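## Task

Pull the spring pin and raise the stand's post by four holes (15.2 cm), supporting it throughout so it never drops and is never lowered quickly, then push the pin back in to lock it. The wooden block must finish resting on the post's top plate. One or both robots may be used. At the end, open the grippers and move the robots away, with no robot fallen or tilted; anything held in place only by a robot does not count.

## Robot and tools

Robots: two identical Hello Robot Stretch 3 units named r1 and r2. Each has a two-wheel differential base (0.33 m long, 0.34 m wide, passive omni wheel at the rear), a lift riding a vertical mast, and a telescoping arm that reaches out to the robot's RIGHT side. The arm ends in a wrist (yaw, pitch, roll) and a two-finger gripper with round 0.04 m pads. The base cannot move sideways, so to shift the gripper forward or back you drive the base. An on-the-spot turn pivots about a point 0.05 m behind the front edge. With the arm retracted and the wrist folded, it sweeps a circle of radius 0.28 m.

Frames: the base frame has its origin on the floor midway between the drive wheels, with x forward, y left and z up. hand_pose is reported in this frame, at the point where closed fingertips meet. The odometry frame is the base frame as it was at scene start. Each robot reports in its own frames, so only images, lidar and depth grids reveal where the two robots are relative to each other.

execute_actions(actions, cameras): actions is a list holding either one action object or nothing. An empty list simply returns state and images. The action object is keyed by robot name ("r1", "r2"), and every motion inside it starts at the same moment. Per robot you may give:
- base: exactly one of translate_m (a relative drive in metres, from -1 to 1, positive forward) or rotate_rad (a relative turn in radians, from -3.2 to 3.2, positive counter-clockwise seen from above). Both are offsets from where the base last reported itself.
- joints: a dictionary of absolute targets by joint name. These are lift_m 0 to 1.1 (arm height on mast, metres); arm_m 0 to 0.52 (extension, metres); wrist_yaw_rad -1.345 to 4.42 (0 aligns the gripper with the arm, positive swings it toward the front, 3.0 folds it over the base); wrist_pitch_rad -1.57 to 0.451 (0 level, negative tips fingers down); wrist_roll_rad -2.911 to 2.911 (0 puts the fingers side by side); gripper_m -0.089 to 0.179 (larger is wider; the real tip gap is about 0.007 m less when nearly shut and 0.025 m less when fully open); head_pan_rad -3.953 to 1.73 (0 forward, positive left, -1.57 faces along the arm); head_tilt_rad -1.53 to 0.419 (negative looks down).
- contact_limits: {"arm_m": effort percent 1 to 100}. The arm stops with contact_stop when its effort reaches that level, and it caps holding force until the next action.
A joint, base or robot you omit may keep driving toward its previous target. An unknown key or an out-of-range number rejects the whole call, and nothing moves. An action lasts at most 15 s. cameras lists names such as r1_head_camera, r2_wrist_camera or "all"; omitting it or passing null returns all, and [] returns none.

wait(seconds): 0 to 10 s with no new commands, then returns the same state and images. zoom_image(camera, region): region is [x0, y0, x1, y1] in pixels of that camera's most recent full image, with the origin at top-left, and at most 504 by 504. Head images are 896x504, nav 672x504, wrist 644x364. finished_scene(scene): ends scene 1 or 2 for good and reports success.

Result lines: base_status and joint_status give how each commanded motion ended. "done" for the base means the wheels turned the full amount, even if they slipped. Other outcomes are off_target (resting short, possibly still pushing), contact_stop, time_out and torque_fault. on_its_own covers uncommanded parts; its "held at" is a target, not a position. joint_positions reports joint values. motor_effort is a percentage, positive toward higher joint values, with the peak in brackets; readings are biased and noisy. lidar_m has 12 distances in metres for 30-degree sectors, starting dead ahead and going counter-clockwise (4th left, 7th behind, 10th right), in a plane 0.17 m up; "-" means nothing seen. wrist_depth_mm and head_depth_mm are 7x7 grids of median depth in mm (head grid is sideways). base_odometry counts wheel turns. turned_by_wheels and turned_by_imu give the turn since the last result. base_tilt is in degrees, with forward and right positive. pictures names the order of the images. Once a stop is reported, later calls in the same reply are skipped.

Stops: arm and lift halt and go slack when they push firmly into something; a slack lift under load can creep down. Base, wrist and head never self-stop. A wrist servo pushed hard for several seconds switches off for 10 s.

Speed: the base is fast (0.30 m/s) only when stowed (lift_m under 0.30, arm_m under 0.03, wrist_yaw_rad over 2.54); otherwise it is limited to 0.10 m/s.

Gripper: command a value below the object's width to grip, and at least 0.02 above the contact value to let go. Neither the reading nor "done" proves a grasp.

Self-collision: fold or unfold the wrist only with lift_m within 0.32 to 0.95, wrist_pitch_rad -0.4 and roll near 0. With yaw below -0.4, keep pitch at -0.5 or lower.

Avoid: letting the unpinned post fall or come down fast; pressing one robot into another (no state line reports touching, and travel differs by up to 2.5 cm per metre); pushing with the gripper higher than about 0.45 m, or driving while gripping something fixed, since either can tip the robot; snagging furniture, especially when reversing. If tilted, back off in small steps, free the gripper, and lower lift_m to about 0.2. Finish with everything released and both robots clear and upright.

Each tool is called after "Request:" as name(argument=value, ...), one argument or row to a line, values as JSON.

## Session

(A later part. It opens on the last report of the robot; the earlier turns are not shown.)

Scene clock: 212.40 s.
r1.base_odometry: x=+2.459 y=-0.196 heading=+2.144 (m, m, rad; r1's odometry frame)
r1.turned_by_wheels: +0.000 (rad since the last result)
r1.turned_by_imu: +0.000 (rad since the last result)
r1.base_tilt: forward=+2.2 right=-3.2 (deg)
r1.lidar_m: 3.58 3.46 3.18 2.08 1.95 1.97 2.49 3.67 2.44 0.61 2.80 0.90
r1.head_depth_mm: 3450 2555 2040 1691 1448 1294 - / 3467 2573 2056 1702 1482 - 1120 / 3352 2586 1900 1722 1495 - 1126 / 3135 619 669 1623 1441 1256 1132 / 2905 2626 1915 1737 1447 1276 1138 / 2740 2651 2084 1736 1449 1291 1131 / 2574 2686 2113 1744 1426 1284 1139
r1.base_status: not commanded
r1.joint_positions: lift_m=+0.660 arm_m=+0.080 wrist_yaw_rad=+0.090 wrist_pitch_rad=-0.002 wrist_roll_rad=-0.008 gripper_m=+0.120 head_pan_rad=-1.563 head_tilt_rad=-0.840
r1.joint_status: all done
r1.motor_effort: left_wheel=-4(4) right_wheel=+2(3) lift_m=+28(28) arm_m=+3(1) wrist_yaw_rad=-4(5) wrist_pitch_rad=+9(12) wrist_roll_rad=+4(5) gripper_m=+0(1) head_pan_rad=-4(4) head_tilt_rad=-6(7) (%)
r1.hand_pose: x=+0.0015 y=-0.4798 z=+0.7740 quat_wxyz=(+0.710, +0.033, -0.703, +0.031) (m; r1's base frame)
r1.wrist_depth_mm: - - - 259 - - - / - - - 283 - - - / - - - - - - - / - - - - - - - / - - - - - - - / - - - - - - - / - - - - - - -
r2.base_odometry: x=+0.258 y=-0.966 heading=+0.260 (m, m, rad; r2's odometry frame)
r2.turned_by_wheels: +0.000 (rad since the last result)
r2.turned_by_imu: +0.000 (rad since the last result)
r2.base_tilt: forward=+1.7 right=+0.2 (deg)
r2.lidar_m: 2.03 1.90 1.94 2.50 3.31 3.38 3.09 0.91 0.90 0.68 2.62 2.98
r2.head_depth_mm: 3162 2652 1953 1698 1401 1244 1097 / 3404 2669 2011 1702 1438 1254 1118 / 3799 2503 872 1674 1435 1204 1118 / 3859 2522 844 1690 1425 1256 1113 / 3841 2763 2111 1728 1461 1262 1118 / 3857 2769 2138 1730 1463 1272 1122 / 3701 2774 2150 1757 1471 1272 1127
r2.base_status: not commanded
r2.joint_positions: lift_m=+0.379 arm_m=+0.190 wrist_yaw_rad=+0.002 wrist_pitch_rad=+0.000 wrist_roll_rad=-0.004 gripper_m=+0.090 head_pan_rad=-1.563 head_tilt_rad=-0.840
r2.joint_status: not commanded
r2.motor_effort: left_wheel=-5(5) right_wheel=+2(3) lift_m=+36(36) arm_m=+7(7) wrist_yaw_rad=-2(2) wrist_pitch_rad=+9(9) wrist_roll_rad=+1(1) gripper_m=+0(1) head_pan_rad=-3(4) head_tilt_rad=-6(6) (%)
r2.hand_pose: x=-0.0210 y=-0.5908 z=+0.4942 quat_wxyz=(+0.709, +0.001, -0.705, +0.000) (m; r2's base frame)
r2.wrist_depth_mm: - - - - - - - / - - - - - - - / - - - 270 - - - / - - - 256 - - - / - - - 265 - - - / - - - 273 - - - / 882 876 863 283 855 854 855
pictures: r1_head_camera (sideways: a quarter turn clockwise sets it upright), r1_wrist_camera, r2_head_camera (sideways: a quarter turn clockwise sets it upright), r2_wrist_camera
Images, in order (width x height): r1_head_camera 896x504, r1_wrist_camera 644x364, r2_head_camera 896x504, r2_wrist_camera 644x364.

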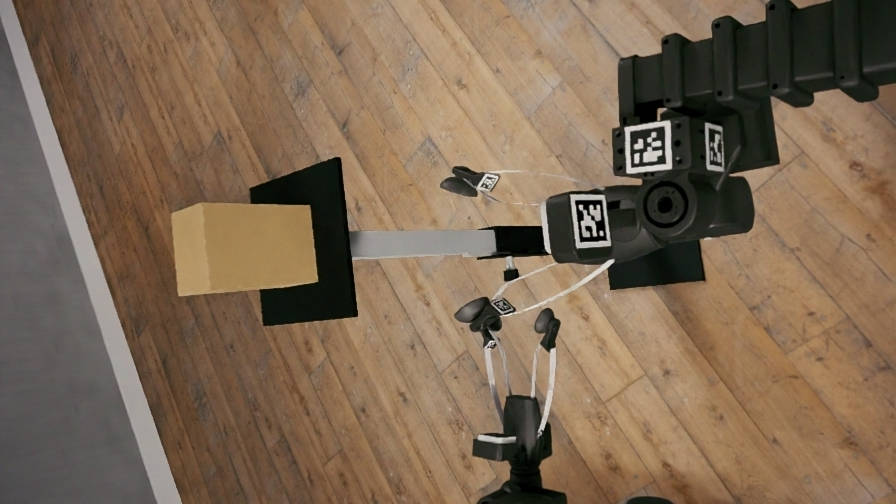

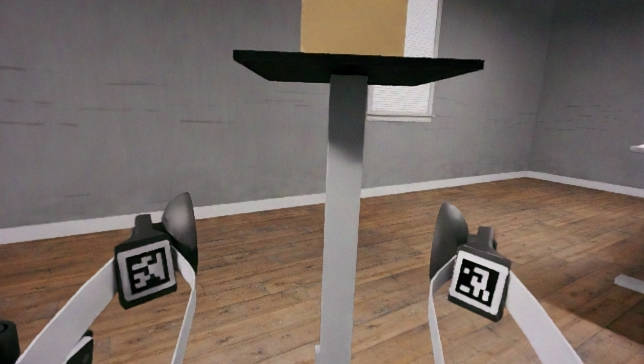

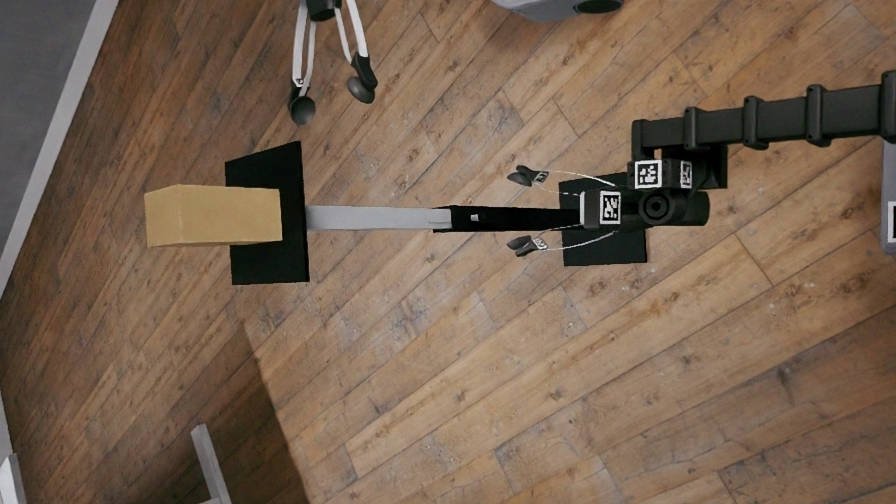

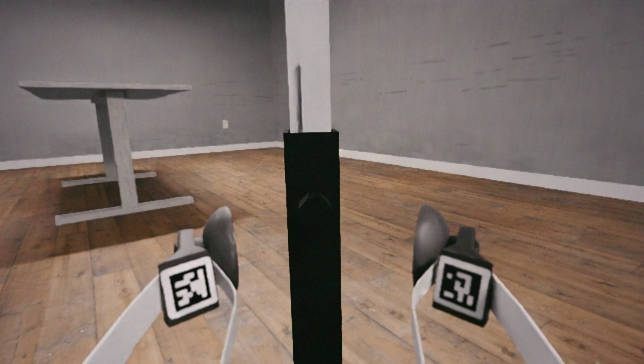

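Request:
execute_actions(
  actions=[
    {"r1": {"base": {"translate_m": -0.008}, "joints": {"lift_m": 0.71, "arm_m": 0.22}}, "r2": {"base": {"translate_m": 0.006}, "joints": {"arm_m": 0.243}}},
  ],
  cameras=["r1_head_camera", "r1_wrist_camera", "r2_head_camera", "r2_wrist_camera"],
)

Scene clock: 236.37 s.
r1.base_odometry: x=+2.464 y=-0.203 heading=+2.144 (m, m, rad; r1's odometry frame)
r1.turned_by_wheels: +0.000 (rad since the last result)
r1.turned_by_imu: +0.001 (rad since the last result)
r1.base_tilt: forward=+2.2 right=-3.2 (deg)
r1.lidar_m: 3.57 3.47 3.16 2.08 1.95 1.97 2.48 3.67 2.44 0.61 2.81 0.91
r1.head_depth_mm: 3412 2565 2043 1700 1487 - - / 3477 2588 2057 1790 1392 1273 1119 / 3318 2605 1893 - 1427 1267 1128 / 3142 623 667 1656 1370 1282 1132 / 2966 2613 1330 1721 1465 1282 1136 / 2751 2622 2089 1731 1416 1281 1137 / 2563 2663 2107 1731 1420 1286 1138
r1.base_status: done
r1.joint_positions: lift_m=+0.710 arm_m=+0.220 wrist_yaw_rad=+0.089 wrist_pitch_rad=-0.001 wrist_roll_rad=-0.008 gripper_m=+0.120 head_pan_rad=-1.563 head_tilt_rad=-0.840
r1.joint_status: all done
r1.motor_effort: left_wheel=-4(12) right_wheel=+2(5) lift_m=+28(28) arm_m=+2(2) wrist_yaw_rad=-4(5) wrist_pitch_rad=+8(9) wrist_roll_rad=+4(4) gripper_m=+0(0) head_pan_rad=-4(4) head_tilt_rad=-6(6) (%)
r1.hand_pose: x=+0.0014 y=-0.6199 z=+0.8243 quat_wxyz=(+0.709, +0.032, -0.703, +0.031) (m; r1's base frame)
r1.wrist_depth_mm: - - 130 128 129 - - / - - 133 132 134 - - / - - 136 136 137 - - / - 89 91 98 103 92 - / - - - 162 - - - / - - - 170 - - - / - - - 176 - - -
r2.base_odometry: x=+0.264 y=-0.965 heading=+0.260 (m, m, rad; r2's odometry frame)
r2.turned_by_wheels: +0.000 (rad since the last result)
r2.turned_by_imu: +0.000 (rad since the last result)
r2.base_tilt: forward=+1.8 right=+0.2 (deg)
r2.lidar_m: 2.02 1.90 1.93 2.49 3.31 3.36 3.10 0.92 0.91 0.68 2.63 2.97
r2.head_depth_mm: 3191 2548 1889 1694 1408 1242 1099 / 3431 2684 1906 1695 1449 1261 - / 3748 800 733 1681 1506 1231 1116 / 3772 2513 1912 1673 1446 1251 1112 / 3850 2726 2119 1730 1460 1266 1115 / 3867 2750 2133 1739 1480 1279 1119 / 3737 2806 2164 1745 1464 1273 1120
r2.base_status: done
r2.joint_positions: lift_m=+0.379 arm_m=+0.243 wrist_yaw_rad=+0.002 wrist_pitch_rad=+0.000 wrist_roll_rad=-0.004 gripper_m=+0.090 head_pan_rad=-1.563 head_tilt_rad=-0.840
r2.joint_status: all done
r2.motor_effort: left_wheel=-5(9) right_wheel=+2(5) lift_m=+36(35) arm_m=+7(7) wrist_yaw_rad=-2(2) wrist_pitch_rad=+9(9) wrist_roll_rad=+1(1) gripper_m=+1(1) head_pan_rad=-3(3) head_tilt_rad=-6(5) (%)
r2.hand_pose: x=-0.0210 y=-0.6438 z=+0.4942 quat_wxyz=(+0.709, +0.001, -0.705, +0.000) (m; r2's base frame)
r2.wrist_depth_mm: - - - 193 - - - / - - - 198 - - - / - - - 199 - - - / - - - 201 - - - / - - - 204 - - - / - - - 214 - - - / 890 870 866 222 856 839 842
pictures: r1_head_camera (sideways: a quarter turn clockwise sets it upright), r1_wrist_camera, r2_head_camera (sideways: a quarter turn clockwise sets it upright), r2_wrist_camera
Images, in order (width x height): r1_head_camera 896x504, r1_wrist_camera 644x364, r2_head_camera 896x504, r2_wrist_camera 644x364.

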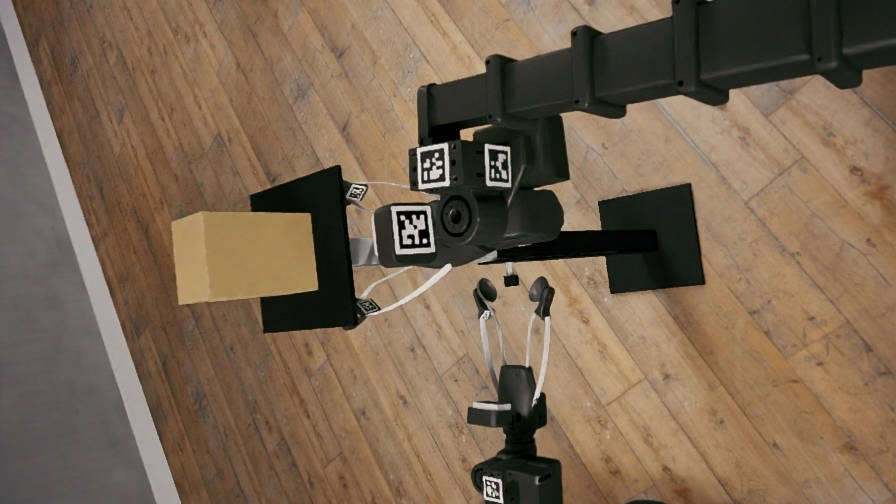

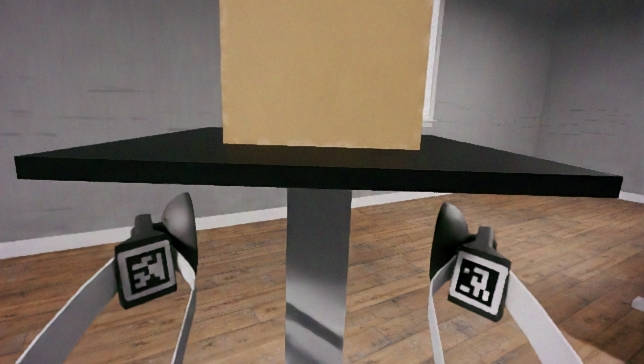

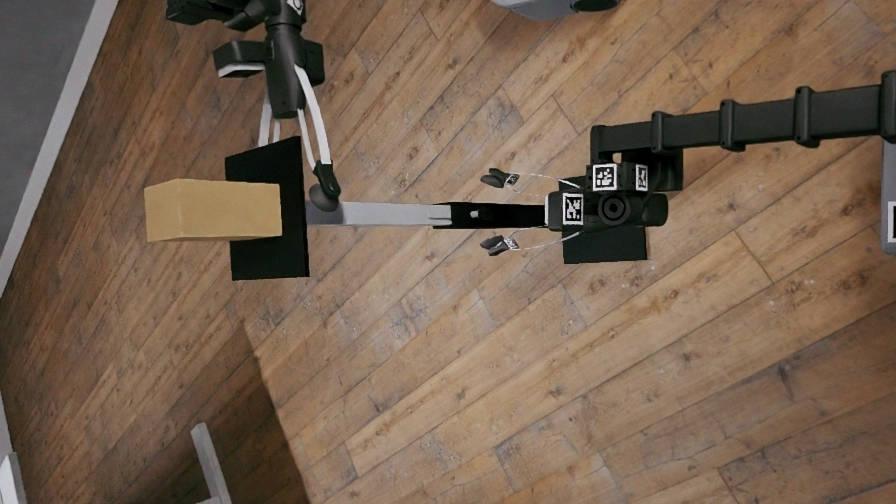

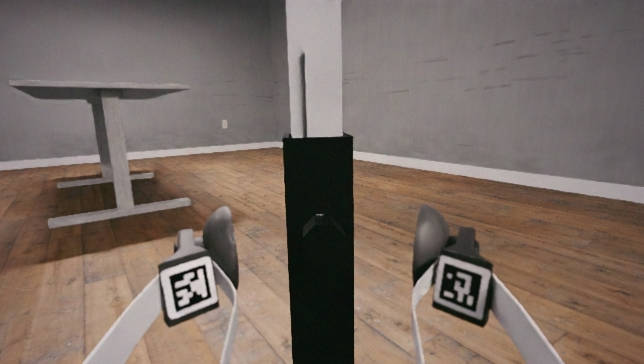

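Request:
zoom_image(
  camera="r1_head_camera",
  region=[450, 240, 590, 340],
)

Request:
zoom_image(
  camera="r2_wrist_camera",
  region=[200, 170, 460, 320],
)

Region (450, 240, 590, 340) of r1_head_camera's 896x504 image, scaled by 3.600, with more detail than that image has; it fills the top 360 rows of this view, and the rest is white.

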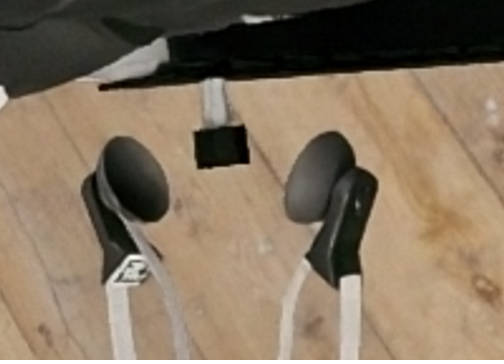

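Region (200, 170, 460, 320) of r2_wrist_camera's 644x364 image, scaled by 1.938; it fills the top 291 rows of this view, and the rest is white.

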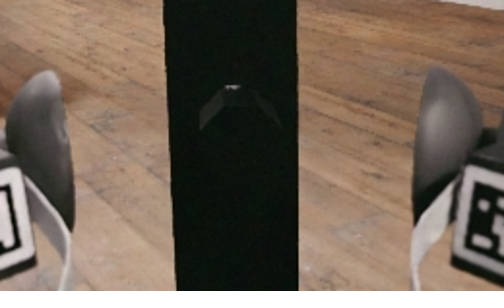

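Request:
execute_actions(
  actions=[
    {"r1": {"joints": {"lift_m": 0.722, "arm_m": 0.232, "gripper_m": 0.07}}, "r2": {"joints": {"arm_m": 0.255, "gripper_m": 0.055}}},
  ],
  cameras=["r1_head_camera", "r1_wrist_camera", "r2_head_camera", "r2_wrist_camera"],
)

Request:
zoom_image(
  camera="r1_head_camera",
  region=[450, 240, 590, 340],
)

Scene clock: 258.23 s.
r1.base_odometry: x=+2.464 y=-0.203 heading=+2.144 (m, m, rad; r1's odometry frame)
r1.turned_by_wheels: +0.000 (rad since the last result)
r1.turned_by_imu: +0.001 (rad since the last result)
r1.base_tilt: forward=+2.2 right=-3.2 (deg)
r1.lidar_m: 3.59 3.48 3.16 2.08 1.95 1.97 2.49 3.67 2.43 0.61 2.81 0.91
r1.head_depth_mm: 3457 2569 2032 1690 1468 - - / 3500 2590 2071 - 1414 1269 1127 / 3360 2608 1894 - 1432 1271 1129 / 3079 623 657 1676 1365 1279 1133 / 2920 2649 1325 1725 1436 1276 1134 / 2768 2669 2099 1720 1419 1288 1139 / 2604 2678 2105 1737 1385 1287 1141
r1.base_status: not commanded
r1.joint_positions: lift_m=+0.722 arm_m=+0.232 wrist_yaw_rad=+0.089 wrist_pitch_rad=-0.001 wrist_roll_rad=-0.008 gripper_m=+0.070 head_pan_rad=-1.563 head_tilt_rad=-0.840
r1.joint_status: all done
r1.motor_effort: left_wheel=-5(5) right_wheel=+2(2) lift_m=+28(29) arm_m=+3(2) wrist_yaw_rad=-4(4) wrist_pitch_rad=+8(9) wrist_roll_rad=+4(4) gripper_m=+0(78) head_pan_rad=-4(4) head_tilt_rad=-7(6) (%)
r1.hand_pose: x=+0.0014 y=-0.6319 z=+0.8363 quat_wxyz=(+0.709, +0.032, -0.703, +0.031) (m; r1's base frame)
r1.wrist_depth_mm: - - 117 117 118 - - / - - 121 121 122 - - / - - 125 124 126 - - / - 117 122 127 128 165 - / - 82 80 80 82 85 81 / - - - 155 - - - / - - - 161 - - -
r2.base_odometry: x=+0.264 y=-0.965 heading=+0.260 (m, m, rad; r2's odometry frame)
r2.turned_by_wheels: +0.000 (rad since the last result)
r2.turned_by_imu: +0.000 (rad since the last result)
r2.base_tilt: forward=+1.6 right=+0.1 (deg)
r2.lidar_m: 2.02 1.90 1.93 2.50 3.32 3.38 3.10 0.93 0.91 0.68 2.63 2.98
r2.head_depth_mm: 3171 2548 1934 1708 1402 1248 1103 / 3405 2657 1904 1703 1449 1270 - / 3714 800 848 1691 1510 1230 1114 / 3901 2534 1916 1692 1446 1259 1114 / 3788 2726 2121 1725 1456 1263 1118 / 3935 2753 2141 1746 1469 1272 1118 / 3692 2803 2159 1762 1474 1274 1121
r2.base_status: not commanded
r2.joint_positions: lift_m=+0.379 arm_m=+0.255 wrist_yaw_rad=+0.002 wrist_pitch_rad=+0.000 wrist_roll_rad=-0.004 gripper_m=+0.055 head_pan_rad=-1.563 head_tilt_rad=-0.840
r2.joint_status: all done
r2.motor_effort: left_wheel=-5(4) right_wheel=+2(2) lift_m=+36(36) arm_m=+7(7) wrist_yaw_rad=-2(2) wrist_pitch_rad=+9(9) wrist_roll_rad=+1(2) gripper_m=+0(88) head_pan_rad=-2(2) head_tilt_rad=-6(6) (%)
r2.hand_pose: x=-0.0210 y=-0.6558 z=+0.4942 quat_wxyz=(+0.709, +0.001, -0.705, +0.000) (m; r2's base frame)
r2.wrist_depth_mm: - - - 182 - - - / - - - 187 - - - / - - - 186 - - - / - - - 188 - - - / - - - 193 - - - / - - - 202 - - - / 894 875 872 208 838 831 841
pictures: r1_head_camera (sideways: a quarter turn clockwise sets it upright), r1_wrist_camera, r2_head_camera (sideways: a quarter turn clockwise sets it upright), r2_wrist_camera
Images, in order (width x height): r1_head_camera 896x504, r1_wrist_camera 644x364, r2_head_camera 896x504, r2_wrist_camera 644x364.

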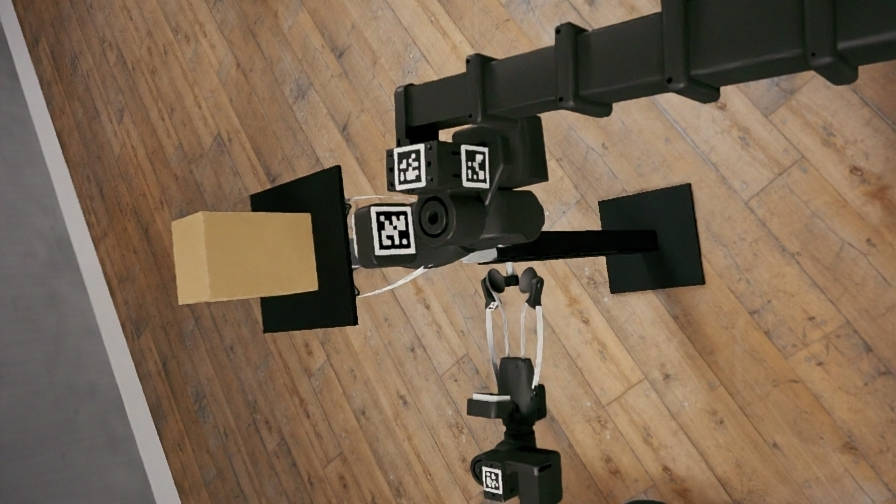

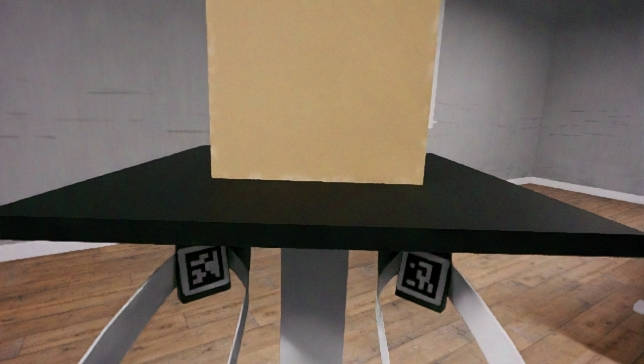

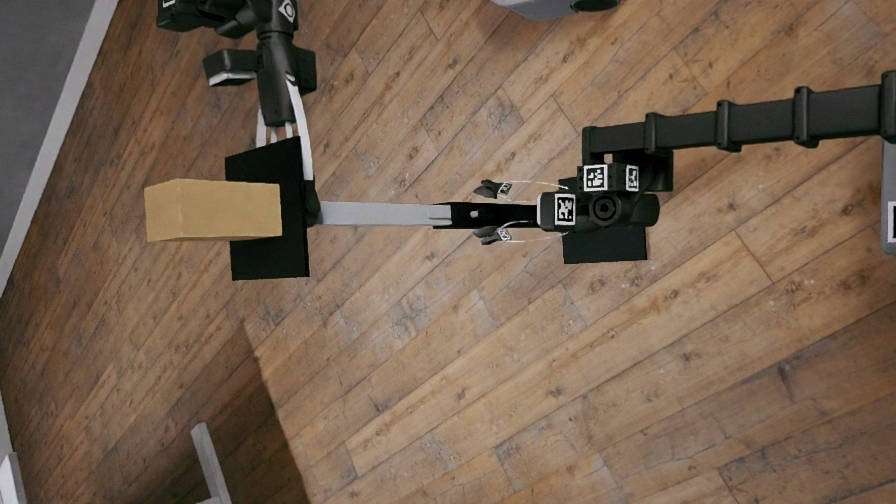

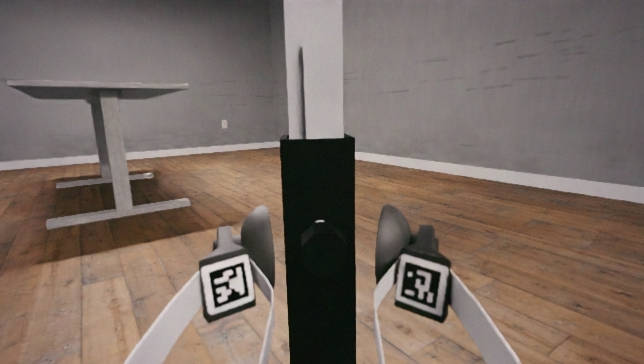

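Region (450, 240, 590, 340) of r1_head_camera's 896x504 image, scaled by 3.600, with more detail than that image has; it fills the top 360 rows of this view, and the rest is white.

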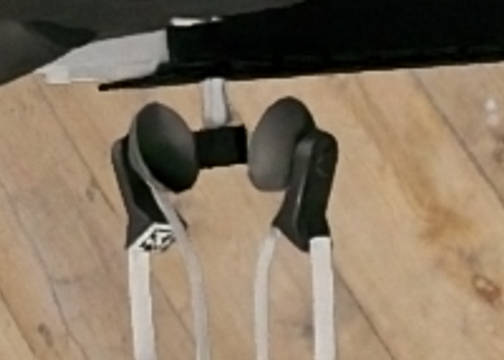

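Well aligned. Grip both.

Request:
execute_actions(
  actions=[
    {"r1": {"joints": {"gripper_m": -0.025}}, "r2": {"joints": {"gripper_m": -0.03}}},
  ],
  cameras=["r1_wrist_camera", "r2_wrist_camera"],
)

Scene clock: 263.53 s.
r1.base_odometry: x=+2.464 y=-0.203 heading=+2.144 (m, m, rad; r1's odometry frame)
r1.turned_by_wheels: +0.000 (rad since the last result)
r1.turned_by_imu: +0.001 (rad since the last result)
r1.base_tilt: forward=+2.2 right=-3.1 (deg)
r1.lidar_m: 3.57 3.47 3.17 2.08 1.94 1.97 2.49 3.67 2.43 0.61 2.81 0.91
r1.head_depth_mm: 3461 2576 2043 1699 1483 - - / 3487 2584 2045 - 1405 1269 1124 / 3318 2616 1894 - 1423 1270 1121 / 3131 621 657 1679 1358 1272 1129 / 2964 2624 1911 1721 1474 1275 1133 / 2726 2639 2103 1734 1445 1280 1135 / 2550 2676 2112 1738 1395 1288 1137
r1.base_status: not commanded
r1.joint_positions: lift_m=+0.722 arm_m=+0.232 wrist_yaw_rad=+0.089 wrist_pitch_rad=+0.001 wrist_roll_rad=-0.008 gripper_m=-0.024 head_pan_rad=-1.563 head_tilt_rad=-0.840
r1.joint_status: all done
r1.motor_effort: left_wheel=-3(4) right_wheel=+0(2) lift_m=+29(28) arm_m=-4(4) wrist_yaw_rad=-3(3) wrist_pitch_rad=+8(8) wrist_roll_rad=+4(4) gripper_m=-19(94) head_pan_rad=-4(4) head_tilt_rad=-6(6) (%)
r1.hand_pose: x=+0.0014 y=-0.6326 z=+0.8366 quat_wxyz=(+0.709, +0.031, -0.703, +0.032) (m; r1's base frame)
r1.wrist_depth_mm: - - 115 115 116 - - / - - 118 118 120 - - / - - 123 122 124 - - / - 117 123 125 125 165 - / - 77 78 80 79 79 81 / - - - 152 - - - / - - - 157 - - -
r2.base_odometry: x=+0.264 y=-0.965 heading=+0.260 (m, m, rad; r2's odometry frame)
r2.turned_by_wheels: +0.000 (rad since the last result)
r2.turned_by_imu: +0.001 (rad since the last result)
r2.base_tilt: forward=+1.8 right=+0.2 (deg)
r2.lidar_m: 2.02 1.90 1.93 2.49 3.32 3.37 3.10 0.93 0.91 0.69 2.63 2.97
r2.head_depth_mm: 3170 2550 1937 1701 1410 1243 1095 / 3436 2682 1901 1704 1448 1264 - / 3718 771 846 1664 1506 1225 1118 / 3829 2510 1930 1689 1442 1264 1111 / 3918 2707 2117 1732 1453 1267 1117 / 3879 2758 2141 1723 1465 1266 1119 / 3740 2754 2133 1744 1471 1275 1121
r2.base_status: not commanded
r2.joint_positions: lift_m=+0.379 arm_m=+0.255 wrist_yaw_rad=+0.002 wrist_pitch_rad=+0.001 wrist_roll_rad=-0.004 gripper_m=-0.029 head_pan_rad=-1.563 head_tilt_rad=-0.840
r2.joint_status: all done
r2.motor_effort: left_wheel=-4(5) right_wheel=+1(2) lift_m=+36(36) arm_m=+2(7) wrist_yaw_rad=-2(2) wrist_pitch_rad=+9(9) wrist_roll_rad=+1(1) gripper_m=-25(99) head_pan_rad=-3(4) head_tilt_rad=-6(6) (%)
r2.hand_pose: x=-0.0210 y=-0.6561 z=+0.4944 quat_wxyz=(+0.709, +0.001, -0.705, +0.001) (m; r2's base frame)
r2.wrist_depth_mm: - - - 181 - - - / - - - 186 - - - / - - - 185 - - - / - - - 187 - - - / - - - 158 - - - / - - - 200 - - - / 896 886 879 208 847 848 844
pictures: r1_wrist_camera, r2_wrist_camera
Images, in order (width x height): r1_wrist_camera 644x364, r2_wrist_camera 644x364.

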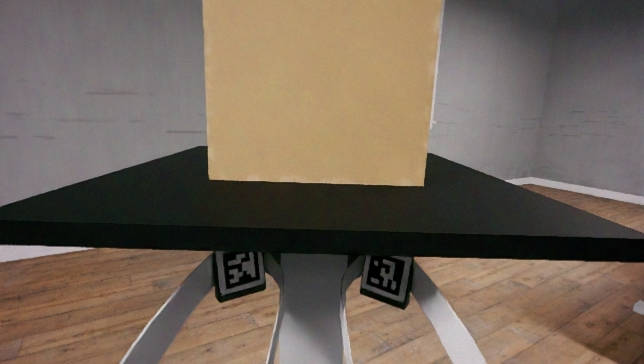

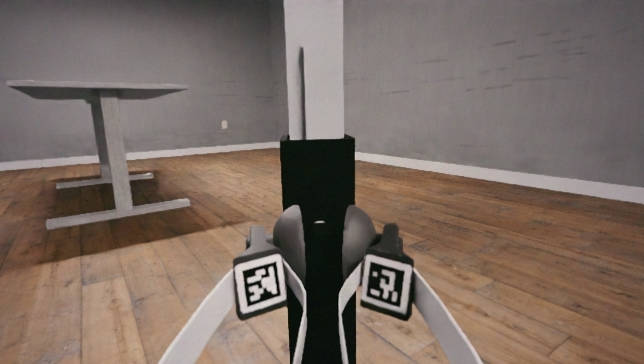

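Request:
execute_actions(
  actions=[
    {"r1": {"joints": {"lift_m": 0.73}}},
  ],
  cameras=[],
)

Request:
execute_actions(
  actions=[
    {"r2": {"joints": {"arm_m": 0.24}}},
  ],
  cameras=["r1_head_camera", "r2_wrist_camera"],
)

Request:
zoom_image(
  camera="r1_head_camera",
  region=[450, 240, 590, 340],
)

Scene clock: 272.47 s.
r1.base_odometry: x=+2.464 y=-0.203 heading=+2.144 (m, m, rad; r1's odometry frame)
r1.turned_by_wheels: +0.000 (rad since the last result)
r1.turned_by_imu: +0.001 (rad since the last result)
r1.base_tilt: forward=+2.2 right=-3.1 (deg)
r1.lidar_m: 3.58 3.45 3.15 2.08 1.95 1.97 2.49 3.65 2.43 0.61 2.81 0.91
r1.head_depth_mm: 3467 2571 2031 1692 1473 - - / 3485 2575 2061 - 1413 1252 1123 / 3289 2582 1890 - 1438 1269 1125 / 3110 621 656 1664 1368 1271 1130 / 2965 2636 1893 1718 1467 1280 1134 / 2762 2640 2097 1724 1441 1289 1139 / 2595 2656 2116 1734 1389 1287 1139
r1.base_status: not commanded
r1.joint_positions: lift_m=+0.730 arm_m=+0.233 wrist_yaw_rad=+0.089 wrist_pitch_rad=-0.025 wrist_roll_rad=-0.008 gripper_m=-0.024 head_pan_rad=-1.563 head_tilt_rad=-0.840
r1.joint_status: all done
r1.motor_effort: left_wheel=-2(2) right_wheel=+0(0) lift_m=+32(31) arm_m=-5(5) wrist_yaw_rad=-4(4) wrist_pitch_rad=+16(17) wrist_roll_rad=+4(4) gripper_m=-18(19) head_pan_rad=-4(4) head_tilt_rad=-6(6) (%)
r1.hand_pose: x=+0.0013 y=-0.6320 z=+0.8378 quat_wxyz=(+0.710, +0.041, -0.703, +0.022) (m; r1's base frame)
r1.wrist_depth_mm: - - 113 113 113 - - / - - 117 116 118 - - / - - 122 121 122 - - / - 122 124 124 125 - - / - 77 79 81 83 86 88 / - - - 152 - - - / - - - 161 - - -
r2.base_odometry: x=+0.264 y=-0.965 heading=+0.260 (m, m, rad; r2's odometry frame)
r2.turned_by_wheels: +0.000 (rad since the last result)
r2.turned_by_imu: +0.001 (rad since the last result)
r2.base_tilt: forward=+1.7 right=+0.2 (deg)
r2.lidar_m: 2.03 1.90 1.93 2.49 3.32 3.37 3.08 0.93 0.91 0.68 2.64 2.97
r2.head_depth_mm: 3154 2349 1942 1693 1403 1249 1105 / 3394 2654 1907 1720 1447 1261 - / 3747 772 844 1666 1512 1227 1117 / 3848 2548 1923 1688 1446 1258 1113 / 3889 2731 2134 1731 1469 1263 1118 / 3909 2753 2123 1745 1470 1269 1123 / 3736 2783 2141 1754 1471 1270 1122
r2.base_status: not commanded
r2.joint_positions: lift_m=+0.379 arm_m=+0.255 wrist_yaw_rad=+0.002 wrist_pitch_rad=+0.001 wrist_roll_rad=-0.004 gripper_m=-0.019 head_pan_rad=-1.563 head_tilt_rad=-0.840
r2.joint_status: not commanded
r2.on_its_own: gripper_m is held at -0.020, not at your -0.030, by its stall guard, which is not easing now
r2.motor_effort: left_wheel=-4(4) right_wheel=+2(1) lift_m=+35(36) arm_m=+2(2) wrist_yaw_rad=-2(2) wrist_pitch_rad=+9(9) wrist_roll_rad=+1(1) gripper_m=-20(21) head_pan_rad=-3(2) head_tilt_rad=-6(6) (%)
r2.hand_pose: x=-0.0210 y=-0.6561 z=+0.4944 quat_wxyz=(+0.709, +0.001, -0.705, +0.001) (m; r2's base frame)
r2.wrist_depth_mm: - - - 181 - - - / - - - 186 - - - / - - - 186 - - - / - - - 187 - - - / - - - 158 - - - / - - - 200 - - - / 887 885 874 208 857 837 845
pictures: none
No camera images: the call's "cameras" was empty. Leave "cameras" out to get every camera's image.

Scene clock: 273.40 s.
r1.base_odometry: x=+2.464 y=-0.203 heading=+2.144 (m, m, rad; r1's odometry frame)
r1.turned_by_wheels: +0.000 (rad since the last result)
r1.turned_by_imu: +0.000 (rad since the last result)
r1.base_tilt: forward=+2.3 right=-3.2 (deg)
r1.lidar_m: 3.59 3.47 3.16 2.08 1.95 1.97 2.49 3.65 2.43 0.61 2.82 0.91
r1.head_depth_mm: 3475 2566 2049 1690 1478 - - / 3468 2565 2045 - 1423 1258 1126 / 3278 2577 1890 - 1431 1271 1126 / 3127 620 655 1671 1360 1271 1127 / 2955 2627 1916 1719 1468 1281 1136 / 2751 2636 2091 1723 1414 1287 1136 / 2576 2666 2088 1745 1416 1283 1140
r1.base_status: not commanded
r1.joint_positions: lift_m=+0.730 arm_m=+0.233 wrist_yaw_rad=+0.089 wrist_pitch_rad=-0.025 wrist_roll_rad=-0.008 gripper_m=-0.024 head_pan_rad=-1.563 head_tilt_rad=-0.840
r1.joint_status: not commanded
r1.motor_effort: left_wheel=-1(1) right_wheel=+0(1) lift_m=+31(31) arm_m=-5(5) wrist_yaw_rad=-3(4) wrist_pitch_rad=+16(17) wrist_roll_rad=+4(4) gripper_m=-20(20) head_pan_rad=-4(4) head_tilt_rad=-6(6) (%)
r1.hand_pose: x=+0.0013 y=-0.6320 z=+0.8378 quat_wxyz=(+0.710, +0.041, -0.703, +0.022) (m; r1's base frame)
r1.wrist_depth_mm: - - 113 113 113 - - / - - 117 117 118 - - / - - 122 121 122 - - / - 123 124 124 124 - - / - 77 79 81 83 85 88 / - - - 152 - - - / - - - 160 - - -
r2.base_odometry: x=+0.264 y=-0.965 heading=+0.260 (m, m, rad; r2's odometry frame)
r2.turned_by_wheels: +0.000 (rad since the last result)
r2.turned_by_imu: +0.000 (rad since the last result)
r2.base_tilt: forward=+1.6 right=+0.1 (deg)
r2.lidar_m: 2.02 1.90 1.93 2.49 3.33 3.38 3.09 0.93 0.91 0.69 2.63 2.97
r2.head_depth_mm: 3151 2357 1939 1691 1401 1243 1103 / 3472 2675 1908 1707 1445 1248 1122 / 3719 775 848 1671 1490 1230 1121 / 3822 2532 1920 1681 1447 1260 1114 / 3839 2743 2127 1722 1457 1261 1116 / 3893 2762 2124 1738 1475 1265 1123 / 3700 2772 2167 1745 1466 1277 1126
r2.base_status: not commanded
r2.joint_positions: lift_m=+0.379 arm_m=+0.241 wrist_yaw_rad=+0.002 wrist_pitch_rad=+0.002 wrist_roll_rad=-0.004 gripper_m=-0.020 head_pan_rad=-1.563 head_tilt_rad=-0.840
r2.joint_status: all done
r2.on_its_own: gripper_m is held at -0.020, not at your -0.030, by its stall guard, which is not easing now
r2.motor_effort: left_wheel=-3(4) right_wheel=+1(1) lift_m=+36(36) arm_m=-10(14) wrist_yaw_rad=-2(2) wrist_pitch_rad=+8(9) wrist_roll_rad=+1(1) gripper_m=-18(21) head_pan_rad=-3(2) head_tilt_rad=-5(6) (%)
r2.hand_pose: x=-0.0210 y=-0.6418 z=+0.4947 quat_wxyz=(+0.709, +0.000, -0.705, +0.001) (m; r2's base frame)
r2.wrist_depth_mm: - - - 195 - - - / - - - 200 - - - / - - - 202 - - - / - - - 203 - - - / - - - - - - - / - - - 216 - - - / 896 889 866 224 863 849 849
pictures: r1_head_camera (sideways: a quarter turn clockwise sets it upright), r2_wrist_camera
Images, in order (width x height): r1_head_camera 896x504, r2_wrist_camera 644x364.

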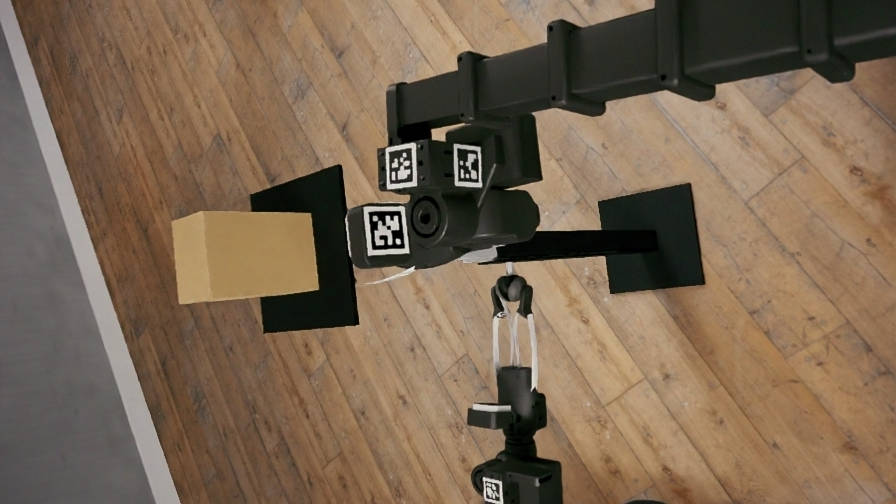

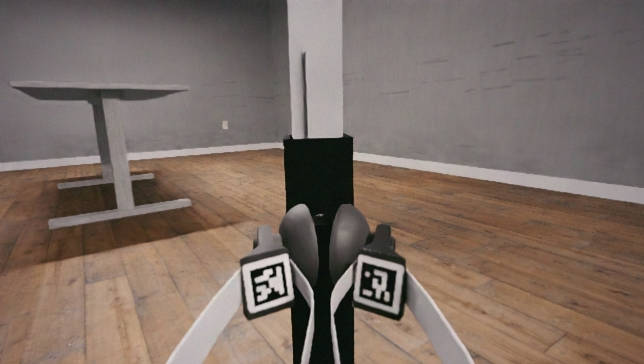

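Region (450, 240, 590, 340) of r1_head_camera's 896x504 image, scaled by 3.600, with more detail than that image has; it fills the top 360 rows of this view, and the rest is white.

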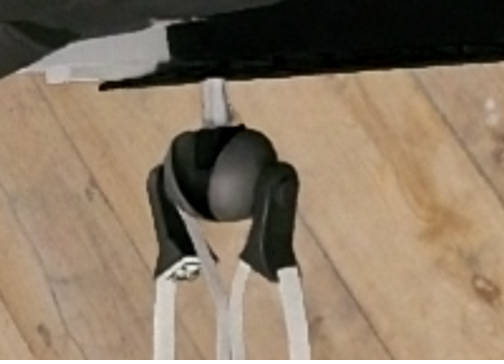

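Request:
execute_actions(
  actions=[
    {"r1": {"joints": {"lift_m": 0.738}}, "r2": {"joints": {"gripper_m": 0.06}}},
  ],
  cameras=[],
)

Request:
execute_actions(
  actions=[
    {"r2": {"joints": {"arm_m": 0.262}}},
  ],
  cameras=[],
)

Request:
execute_actions(
  actions=[
    {"r2": {"joints": {"gripper_m": -0.025}}},
  ],
  cameras=["r1_head_camera", "r2_wrist_camera"],
)

Request:
zoom_image(
  camera="r1_head_camera",
  region=[450, 240, 590, 340],
)

Scene clock: 289.90 s.
r1.base_odometry: x=+2.464 y=-0.203 heading=+2.144 (m, m, rad; r1's odometry frame)
r1.turned_by_wheels: +0.000 (rad since the last result)
r1.turned_by_imu: +0.001 (rad since the last result)
r1.base_tilt: forward=+2.3 right=-3.2 (deg)
r1.lidar_m: 3.60 3.47 3.17 2.09 1.95 1.97 2.49 3.64 2.43 0.61 2.81 0.91
r1.head_depth_mm: 3440 2590 2029 1719 1485 - - / 3464 2564 2045 - 1423 1254 1121 / 3313 2575 1911 - 1442 1273 1129 / 3148 621 656 1672 1396 1276 1126 / 2964 2632 1898 1726 1439 1280 1134 / 2739 2646 2091 1728 1417 1283 1138 / 2553 2695 2113 1743 1417 1290 1139
r1.base_status: not commanded
r1.joint_positions: lift_m=+0.738 arm_m=+0.233 wrist_yaw_rad=+0.089 wrist_pitch_rad=-0.053 wrist_roll_rad=-0.008 gripper_m=-0.024 head_pan_rad=-1.563 head_tilt_rad=-0.840
r1.joint_status: all done
r1.motor_effort: left_wheel=-1(1) right_wheel=-1(1) lift_m=+33(34) arm_m=-6(6) wrist_yaw_rad=-4(4) wrist_pitch_rad=+25(26) wrist_roll_rad=+4(4) gripper_m=-19(19) head_pan_rad=-4(4) head_tilt_rad=-6(6) (%)
r1.hand_pose: x=+0.0012 y=-0.6312 z=+0.8385 quat_wxyz=(+0.710, +0.051, -0.702, +0.013) (m; r1's base frame)
r1.wrist_depth_mm: - - 111 112 111 - - / - - 115 115 117 - - / - - 121 120 121 - - / - 128 123 123 125 - - / 88 83 85 87 89 91 100 / - - - 154 79 - - / - - - 164 - - -
r2.base_odometry: x=+0.264 y=-0.965 heading=+0.260 (m, m, rad; r2's odometry frame)
r2.turned_by_wheels: +0.000 (rad since the last result)
r2.turned_by_imu: +0.000 (rad since the last result)
r2.base_tilt: forward=+1.6 right=+0.1 (deg)
r2.lidar_m: 2.02 1.90 1.93 2.49 3.32 3.38 3.09 0.93 0.91 0.68 2.63 2.97
r2.head_depth_mm: 3181 2364 1956 1692 1411 1247 1101 / 3413 2667 1955 1706 1443 1249 1120 / 3739 772 849 1685 1484 1228 1118 / 3761 2525 1912 1670 1446 1254 1113 / 3862 2745 2117 1740 1465 1257 1118 / 3926 2755 2142 1734 1470 1273 1120 / 3718 2799 2170 1751 1474 1268 1123
r2.base_status: not commanded
r2.joint_positions: lift_m=+0.379 arm_m=+0.240 wrist_yaw_rad=+0.002 wrist_pitch_rad=+0.003 wrist_roll_rad=-0.004 gripper_m=+0.060 head_pan_rad=-1.563 head_tilt_rad=-0.840
r2.joint_status: all done
r2.motor_effort: left_wheel=-4(4) right_wheel=+1(1) lift_m=+35(36) arm_m=-7(9) wrist_yaw_rad=-2(2) wrist_pitch_rad=+8(8) wrist_roll_rad=+2(1) gripper_m=+0(86) head_pan_rad=-2(3) head_tilt_rad=-6(6) (%)
r2.hand_pose: x=-0.0210 y=-0.6417 z=+0.4948 quat_wxyz=(+0.709, +0.000, -0.705, +0.001) (m; r2's base frame)
r2.wrist_depth_mm: - - - 196 - - - / - - - 200 - - - / - - - 202 - - - / - - - 204 - - - / - - - 207 - - - / - - - 216 - - - / 902 897 873 224 849 847 839
pictures: none
No camera images: the call's "cameras" was empty. Leave "cameras" out to get every camera's image.

Scene clock: 290.97 s.
r1.base_odometry: x=+2.464 y=-0.203 heading=+2.144 (m, m, rad; r1's odometry frame)
r1.turned_by_wheels: +0.000 (rad since the last result)
r1.turned_by_imu: +0.000 (rad since the last result)
r1.base_tilt: forward=+2.3 right=-3.2 (deg)
r1.lidar_m: 3.59 3.48 3.17 2.08 1.95 1.97 2.49 3.68 2.44 0.61 2.81 0.91
r1.head_depth_mm: 3447 2550 2028 1708 1490 - - / 3496 2564 2054 - 1424 1254 1123 / 3327 2579 1921 - 1441 1272 1120 / 3118 619 654 1674 1358 1274 1128 / 2950 2631 1893 1720 1432 1286 1127 / 2737 2671 2100 1719 1418 1291 1132 / 2545 2659 2094 1744 1393 1289 1139
r1.base_status: not commanded
r1.joint_positions: lift_m=+0.738 arm_m=+0.233 wrist_yaw_rad=+0.089 wrist_pitch_rad=-0.053 wrist_roll_rad=-0.008 gripper_m=-0.024 head_pan_rad=-1.563 head_tilt_rad=-0.840
r1.joint_status: not commanded
r1.motor_effort: left_wheel=-1(0) right_wheel=-2(1) lift_m=+34(34) arm_m=-6(6) wrist_yaw_rad=-4(3) wrist_pitch_rad=+25(25) wrist_roll_rad=+4(4) gripper_m=-20(21) head_pan_rad=-4(4) head_tilt_rad=-6(6) (%)
r1.hand_pose: x=+0.0012 y=-0.6312 z=+0.8385 quat_wxyz=(+0.710, +0.051, -0.702, +0.013) (m; r1's base frame)
r1.wrist_depth_mm: - - 111 111 111 - - / - - 115 116 117 - - / - - 121 120 122 - - / - 127 123 123 125 - - / 88 83 85 87 89 91 100 / - - - 154 79 - - / - - - 162 - - -
r2.base_odometry: x=+0.264 y=-0.965 heading=+0.260 (m, m, rad; r2's odometry frame)
r2.turned_by_wheels: +0.000 (rad since the last result)
r2.turned_by_imu: +0.000 (rad since the last result)
r2.base_tilt: forward=+1.6 right=+0.1 (deg)
r2.lidar_m: 2.03 1.90 1.93 2.49 3.30 3.37 3.09 0.93 0.91 0.68 2.63 2.97
r2.head_depth_mm: 3171 2343 1951 1688 1406 1241 1100 / 3436 2644 1975 1710 1440 1262 1119 / 3774 771 847 1672 1511 1235 1119 / 3817 2514 1936 1680 1446 1260 1114 / 3784 2732 2121 1728 1473 1267 1116 / 3952 2762 2137 1737 1465 1275 1119 / 3715 2801 2141 1759 1482 1271 1124
r2.base_status: not commanded
r2.joint_positions: lift_m=+0.379 arm_m=+0.262 wrist_yaw_rad=+0.002 wrist_pitch_rad=+0.003 wrist_roll_rad=-0.004 gripper_m=+0.060 head_pan_rad=-1.563 head_tilt_rad=-0.840
r2.joint_status: all done
r2.motor_effort: left_wheel=-4(4) right_wheel=+1(1) lift_m=+36(35) arm_m=+7(9) wrist_yaw_rad=-2(2) wrist_pitch_rad=+8(8) wrist_roll_rad=+2(1) gripper_m=+0(1) head_pan_rad=-3(3) head_tilt_rad=-6(6) (%)
r2.hand_pose: x=-0.0210 y=-0.6628 z=+0.4948 quat_wxyz=(+0.709, +0.000, -0.705, +0.001) (m; r2's base frame)
r2.wrist_depth_mm: - - - 175 - - - / - - - 180 - - - / - - - 183 - - - / - - - 181 - - - / - - - 185 - - - / - - - 193 - - - / 888 880 871 200 864 856 831
pictures: none
No camera images: the call's "cameras" was empty. Leave "cameras" out to get every camera's image.

Scene clock: 292.30 s.
r1.base_odometry: x=+2.464 y=-0.203 heading=+2.144 (m, m, rad; r1's odometry frame)
r1.turned_by_wheels: +0.000 (rad since the last result)
r1.turned_by_imu: +0.000 (rad since the last result)
r1.base_tilt: forward=+2.2 right=-3.1 (deg)
r1.lidar_m: 3.60 3.47 3.16 2.08 1.95 1.97 2.48 3.68 2.43 0.61 2.81 0.91
r1.head_depth_mm: 3473 2558 2034 1710 1488 - - / 3500 2541 2050 - 1419 1254 1127 / 3322 2590 1906 - 1434 1270 1128 / 3120 621 656 1676 1360 1268 1131 / 2927 2631 1891 1721 1470 1281 1137 / 2751 2674 2095 1734 1417 1283 1138 / 2583 2633 2114 1737 1397 1289 1142
r1.base_status: not commanded
r1.joint_positions: lift_m=+0.738 arm_m=+0.233 wrist_yaw_rad=+0.089 wrist_pitch_rad=-0.053 wrist_roll_rad=-0.008 gripper_m=-0.024 head_pan_rad=-1.563 head_tilt_rad=-0.840
r1.joint_status: not commanded
r1.motor_effort: left_wheel=-1(0) right_wheel=-1(1) lift_m=+34(34) arm_m=-6(6) wrist_yaw_rad=-4(3) wrist_pitch_rad=+25(25) wrist_roll_rad=+4(4) gripper_m=-20(20) head_pan_rad=-4(4) head_tilt_rad=-6(6) (%)
r1.hand_pose: x=+0.0012 y=-0.6312 z=+0.8385 quat_wxyz=(+0.710, +0.051, -0.702, +0.013) (m; r1's base frame)
r1.wrist_depth_mm: - - 111 111 112 - - / - - 115 115 117 - - / - - 120 120 121 - - / - 128 123 123 125 - - / 88 83 85 87 89 91 100 / - - - 154 79 - - / - - - 162 - - -
r2.base_odometry: x=+0.264 y=-0.965 heading=+0.260 (m, m, rad; r2's odometry frame)
r2.turned_by_wheels: +0.000 (rad since the last result)
r2.turned_by_imu: +0.000 (rad since the last result)
r2.base_tilt: forward=+1.7 right=+0.2 (deg)
r2.lidar_m: 2.02 1.90 1.93 2.49 3.31 3.38 3.10 0.93 0.91 0.68 2.64 2.97
r2.head_depth_mm: 3147 2381 1934 1693 1406 1244 1102 / 3453 2664 1954 1707 1439 1261 1119 / 3748 774 848 1668 1514 1230 1116 / 3879 2543 1914 1686 1435 1252 1111 / 3893 2736 2130 1737 1465 1267 1113 / 3913 2772 2143 1739 1462 1271 1118 / 3711 2776 2146 1738 1475 1272 1125
r2.base_status: not commanded
r2.joint_positions: lift_m=+0.379 arm_m=+0.262 wrist_yaw_rad=+0.008 wrist_pitch_rad=+0.002 wrist_roll_rad=-0.004 gripper_m=-0.024 head_pan_rad=-1.563 head_tilt_rad=-0.840
r2.joint_status: all done
r2.motor_effort: left_wheel=-4(4) right_wheel=+2(2) lift_m=+36(36) arm_m=+7(7) wrist_yaw_rad=-8(9) wrist_pitch_rad=+8(8) wrist_roll_rad=+1(2) gripper_m=-25(99) head_pan_rad=-3(3) head_tilt_rad=-6(6) (%)
r2.hand_pose: x=-0.0195 y=-0.6628 z=+0.4947 quat_wxyz=(+0.709, +0.002, -0.705, +0.003) (m; r2's base frame)
r2.wrist_depth_mm: - - - 175 - - - / - - - 180 - - - / - - - 182 - - - / - - - 182 - - - / - - - 171 - - - / - - - 193 - - - / 884 880 875 201 857 857 833
pictures: r1_head_camera (sideways: a quarter turn clockwise sets it upright), r2_wrist_camera
Images, in order (width x height): r1_head_camera 896x504, r2_wrist_camera 644x364.

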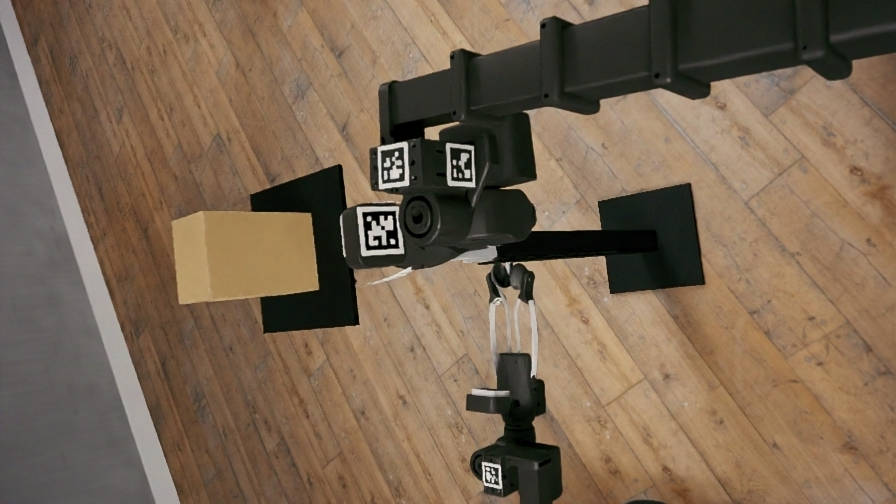

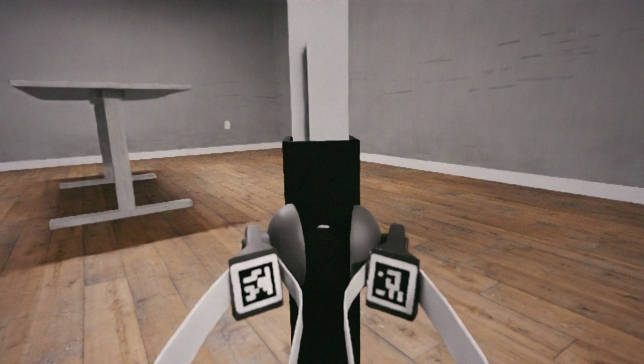

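Region (450, 240, 590, 340) of r1_head_camera's 896x504 image, scaled by 3.600, with more detail than that image has; it fills the top 360 rows of this view, and the rest is white.

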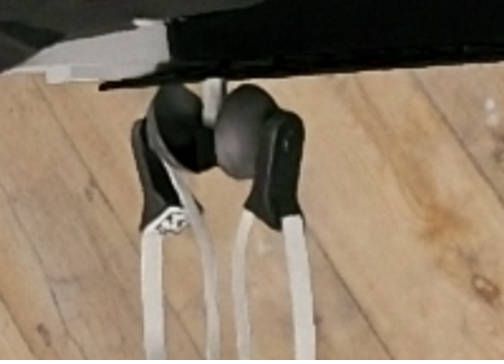

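Request:
execute_actions(
  actions=[
    {"r2": {"joints": {"arm_m": 0.252, "gripper_m": -0.03}}},
  ],
  cameras=["r1_head_camera", "r2_wrist_camera"],
)

Request:
zoom_image(
  camera="r1_head_camera",
  region=[450, 240, 590, 340],
)

Scene clock: 299.10 s.
r1.base_odometry: x=+2.464 y=-0.203 heading=+2.144 (m, m, rad; r1's odometry frame)
r1.turned_by_wheels: +0.000 (rad since the last result)
r1.turned_by_imu: +0.001 (rad since the last result)
r1.base_tilt: forward=+2.2 right=-3.1 (deg)
r1.lidar_m: 3.57 3.46 3.16 2.08 1.95 1.97 2.48 3.65 2.44 0.61 2.81 0.91
r1.head_depth_mm: 3486 2566 2022 1714 1483 - - / 3459 2598 2041 - 1423 1252 1121 / 3308 2601 1917 - 1442 1274 1128 / 3124 620 655 1685 1365 1277 1132 / 2980 2622 1922 1716 1460 1279 1134 / 2741 2633 2090 1735 1446 1282 1138 / 2575 2651 2117 1739 1394 1292 1137
r1.base_status: not commanded
r1.joint_positions: lift_m=+0.738 arm_m=+0.233 wrist_yaw_rad=+0.089 wrist_pitch_rad=-0.053 wrist_roll_rad=-0.008 gripper_m=-0.024 head_pan_rad=-1.563 head_tilt_rad=-0.840
r1.joint_status: not commanded
r1.motor_effort: left_wheel=+0(0) right_wheel=-2(1) lift_m=+34(33) arm_m=-6(6) wrist_yaw_rad=-3(4) wrist_pitch_rad=+25(25) wrist_roll_rad=+4(4) gripper_m=-20(19) head_pan_rad=-4(4) head_tilt_rad=-6(6) (%)
r1.hand_pose: x=+0.0012 y=-0.6312 z=+0.8385 quat_wxyz=(+0.710, +0.051, -0.702, +0.013) (m; r1's base frame)
r1.wrist_depth_mm: - - 111 111 111 - - / - - 116 116 117 - - / - - 121 120 122 - - / - 128 123 123 126 - - / 88 83 85 87 89 91 101 / - - - 153 79 - - / - - - 162 - - -
r2.base_odometry: x=+0.264 y=-0.965 heading=+0.260 (m, m, rad; r2's odometry frame)
r2.turned_by_wheels: +0.000 (rad since the last result)
r2.turned_by_imu: +0.001 (rad since the last result)
r2.base_tilt: forward=+1.7 right=+0.1 (deg)
r2.lidar_m: 2.02 1.90 1.93 2.49 3.32 3.36 3.10 0.93 0.91 0.68 2.64 2.97
r2.head_depth_mm: 3162 2361 1934 1700 1409 1244 1105 / 3449 2706 1951 1705 1435 1259 1124 / 3772 771 845 1672 1517 1231 1116 / 3800 2528 1919 1681 1439 1260 1113 / 3836 2732 2140 1731 1455 1262 1114 / 3905 2740 2145 1746 1462 1266 1118 / 3754 2787 2142 1751 1472 1275 1121
r2.base_status: not commanded
r2.joint_positions: lift_m=+0.379 arm_m=+0.253 wrist_yaw_rad=+0.004 wrist_pitch_rad=+0.005 wrist_roll_rad=-0.004 gripper_m=-0.029 head_pan_rad=-1.563 head_tilt_rad=-0.840
r2.joint_status: all done
r2.motor_effort: left_wheel=-3(4) right_wheel=+1(2) lift_m=+36(36) arm_m=-14(18) wrist_yaw_rad=-4(9) wrist_pitch_rad=+7(8) wrist_roll_rad=+1(1) gripper_m=-25(85) head_pan_rad=-3(3) head_tilt_rad=-6(6) (%)
r2.hand_pose: x=-0.0205 y=-0.6542 z=+0.4955 quat_wxyz=(+0.709, +0.000, -0.706, +0.003) (m; r2's base frame)
r2.wrist_depth_mm: - - - 183 - - - / - - - 188 - - - / - - - 190 - - - / - - - 190 - - - / - - - 160 - - - / - - - 202 - - - / 899 887 863 209 853 843 841
pictures: r1_head_camera (sideways: a quarter turn clockwise sets it upright), r2_wrist_camera
Images, in order (width x height): r1_head_camera 896x504, r2_wrist_camera 644x364.

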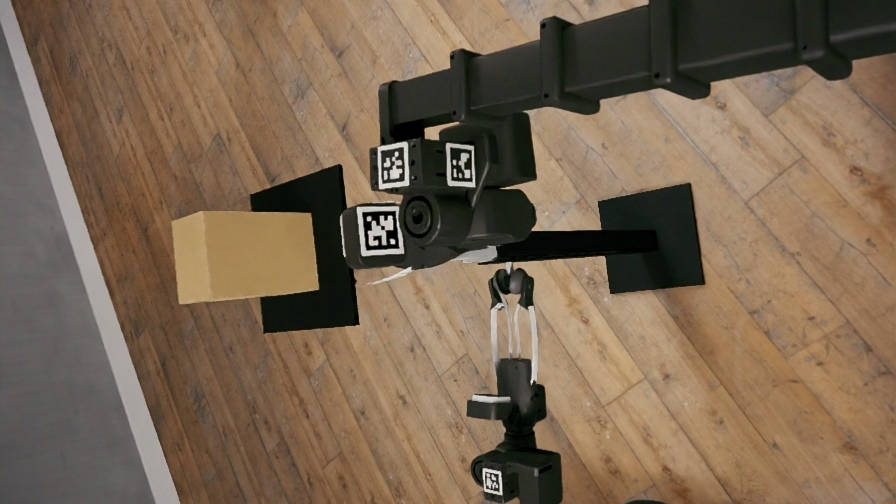

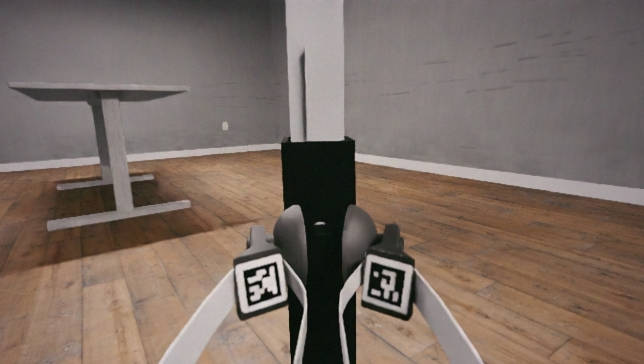

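Region (450, 240, 590, 340) of r1_head_camera's 896x504 image, scaled by 3.600, with more detail than that image has; it fills the top 360 rows of this view, and the rest is white.

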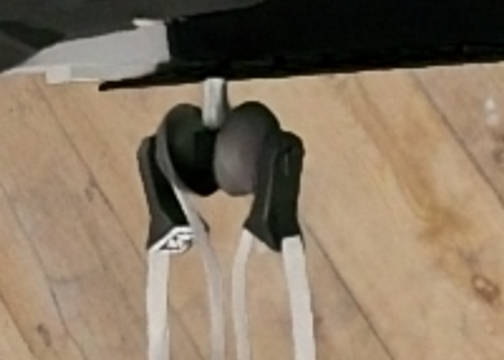

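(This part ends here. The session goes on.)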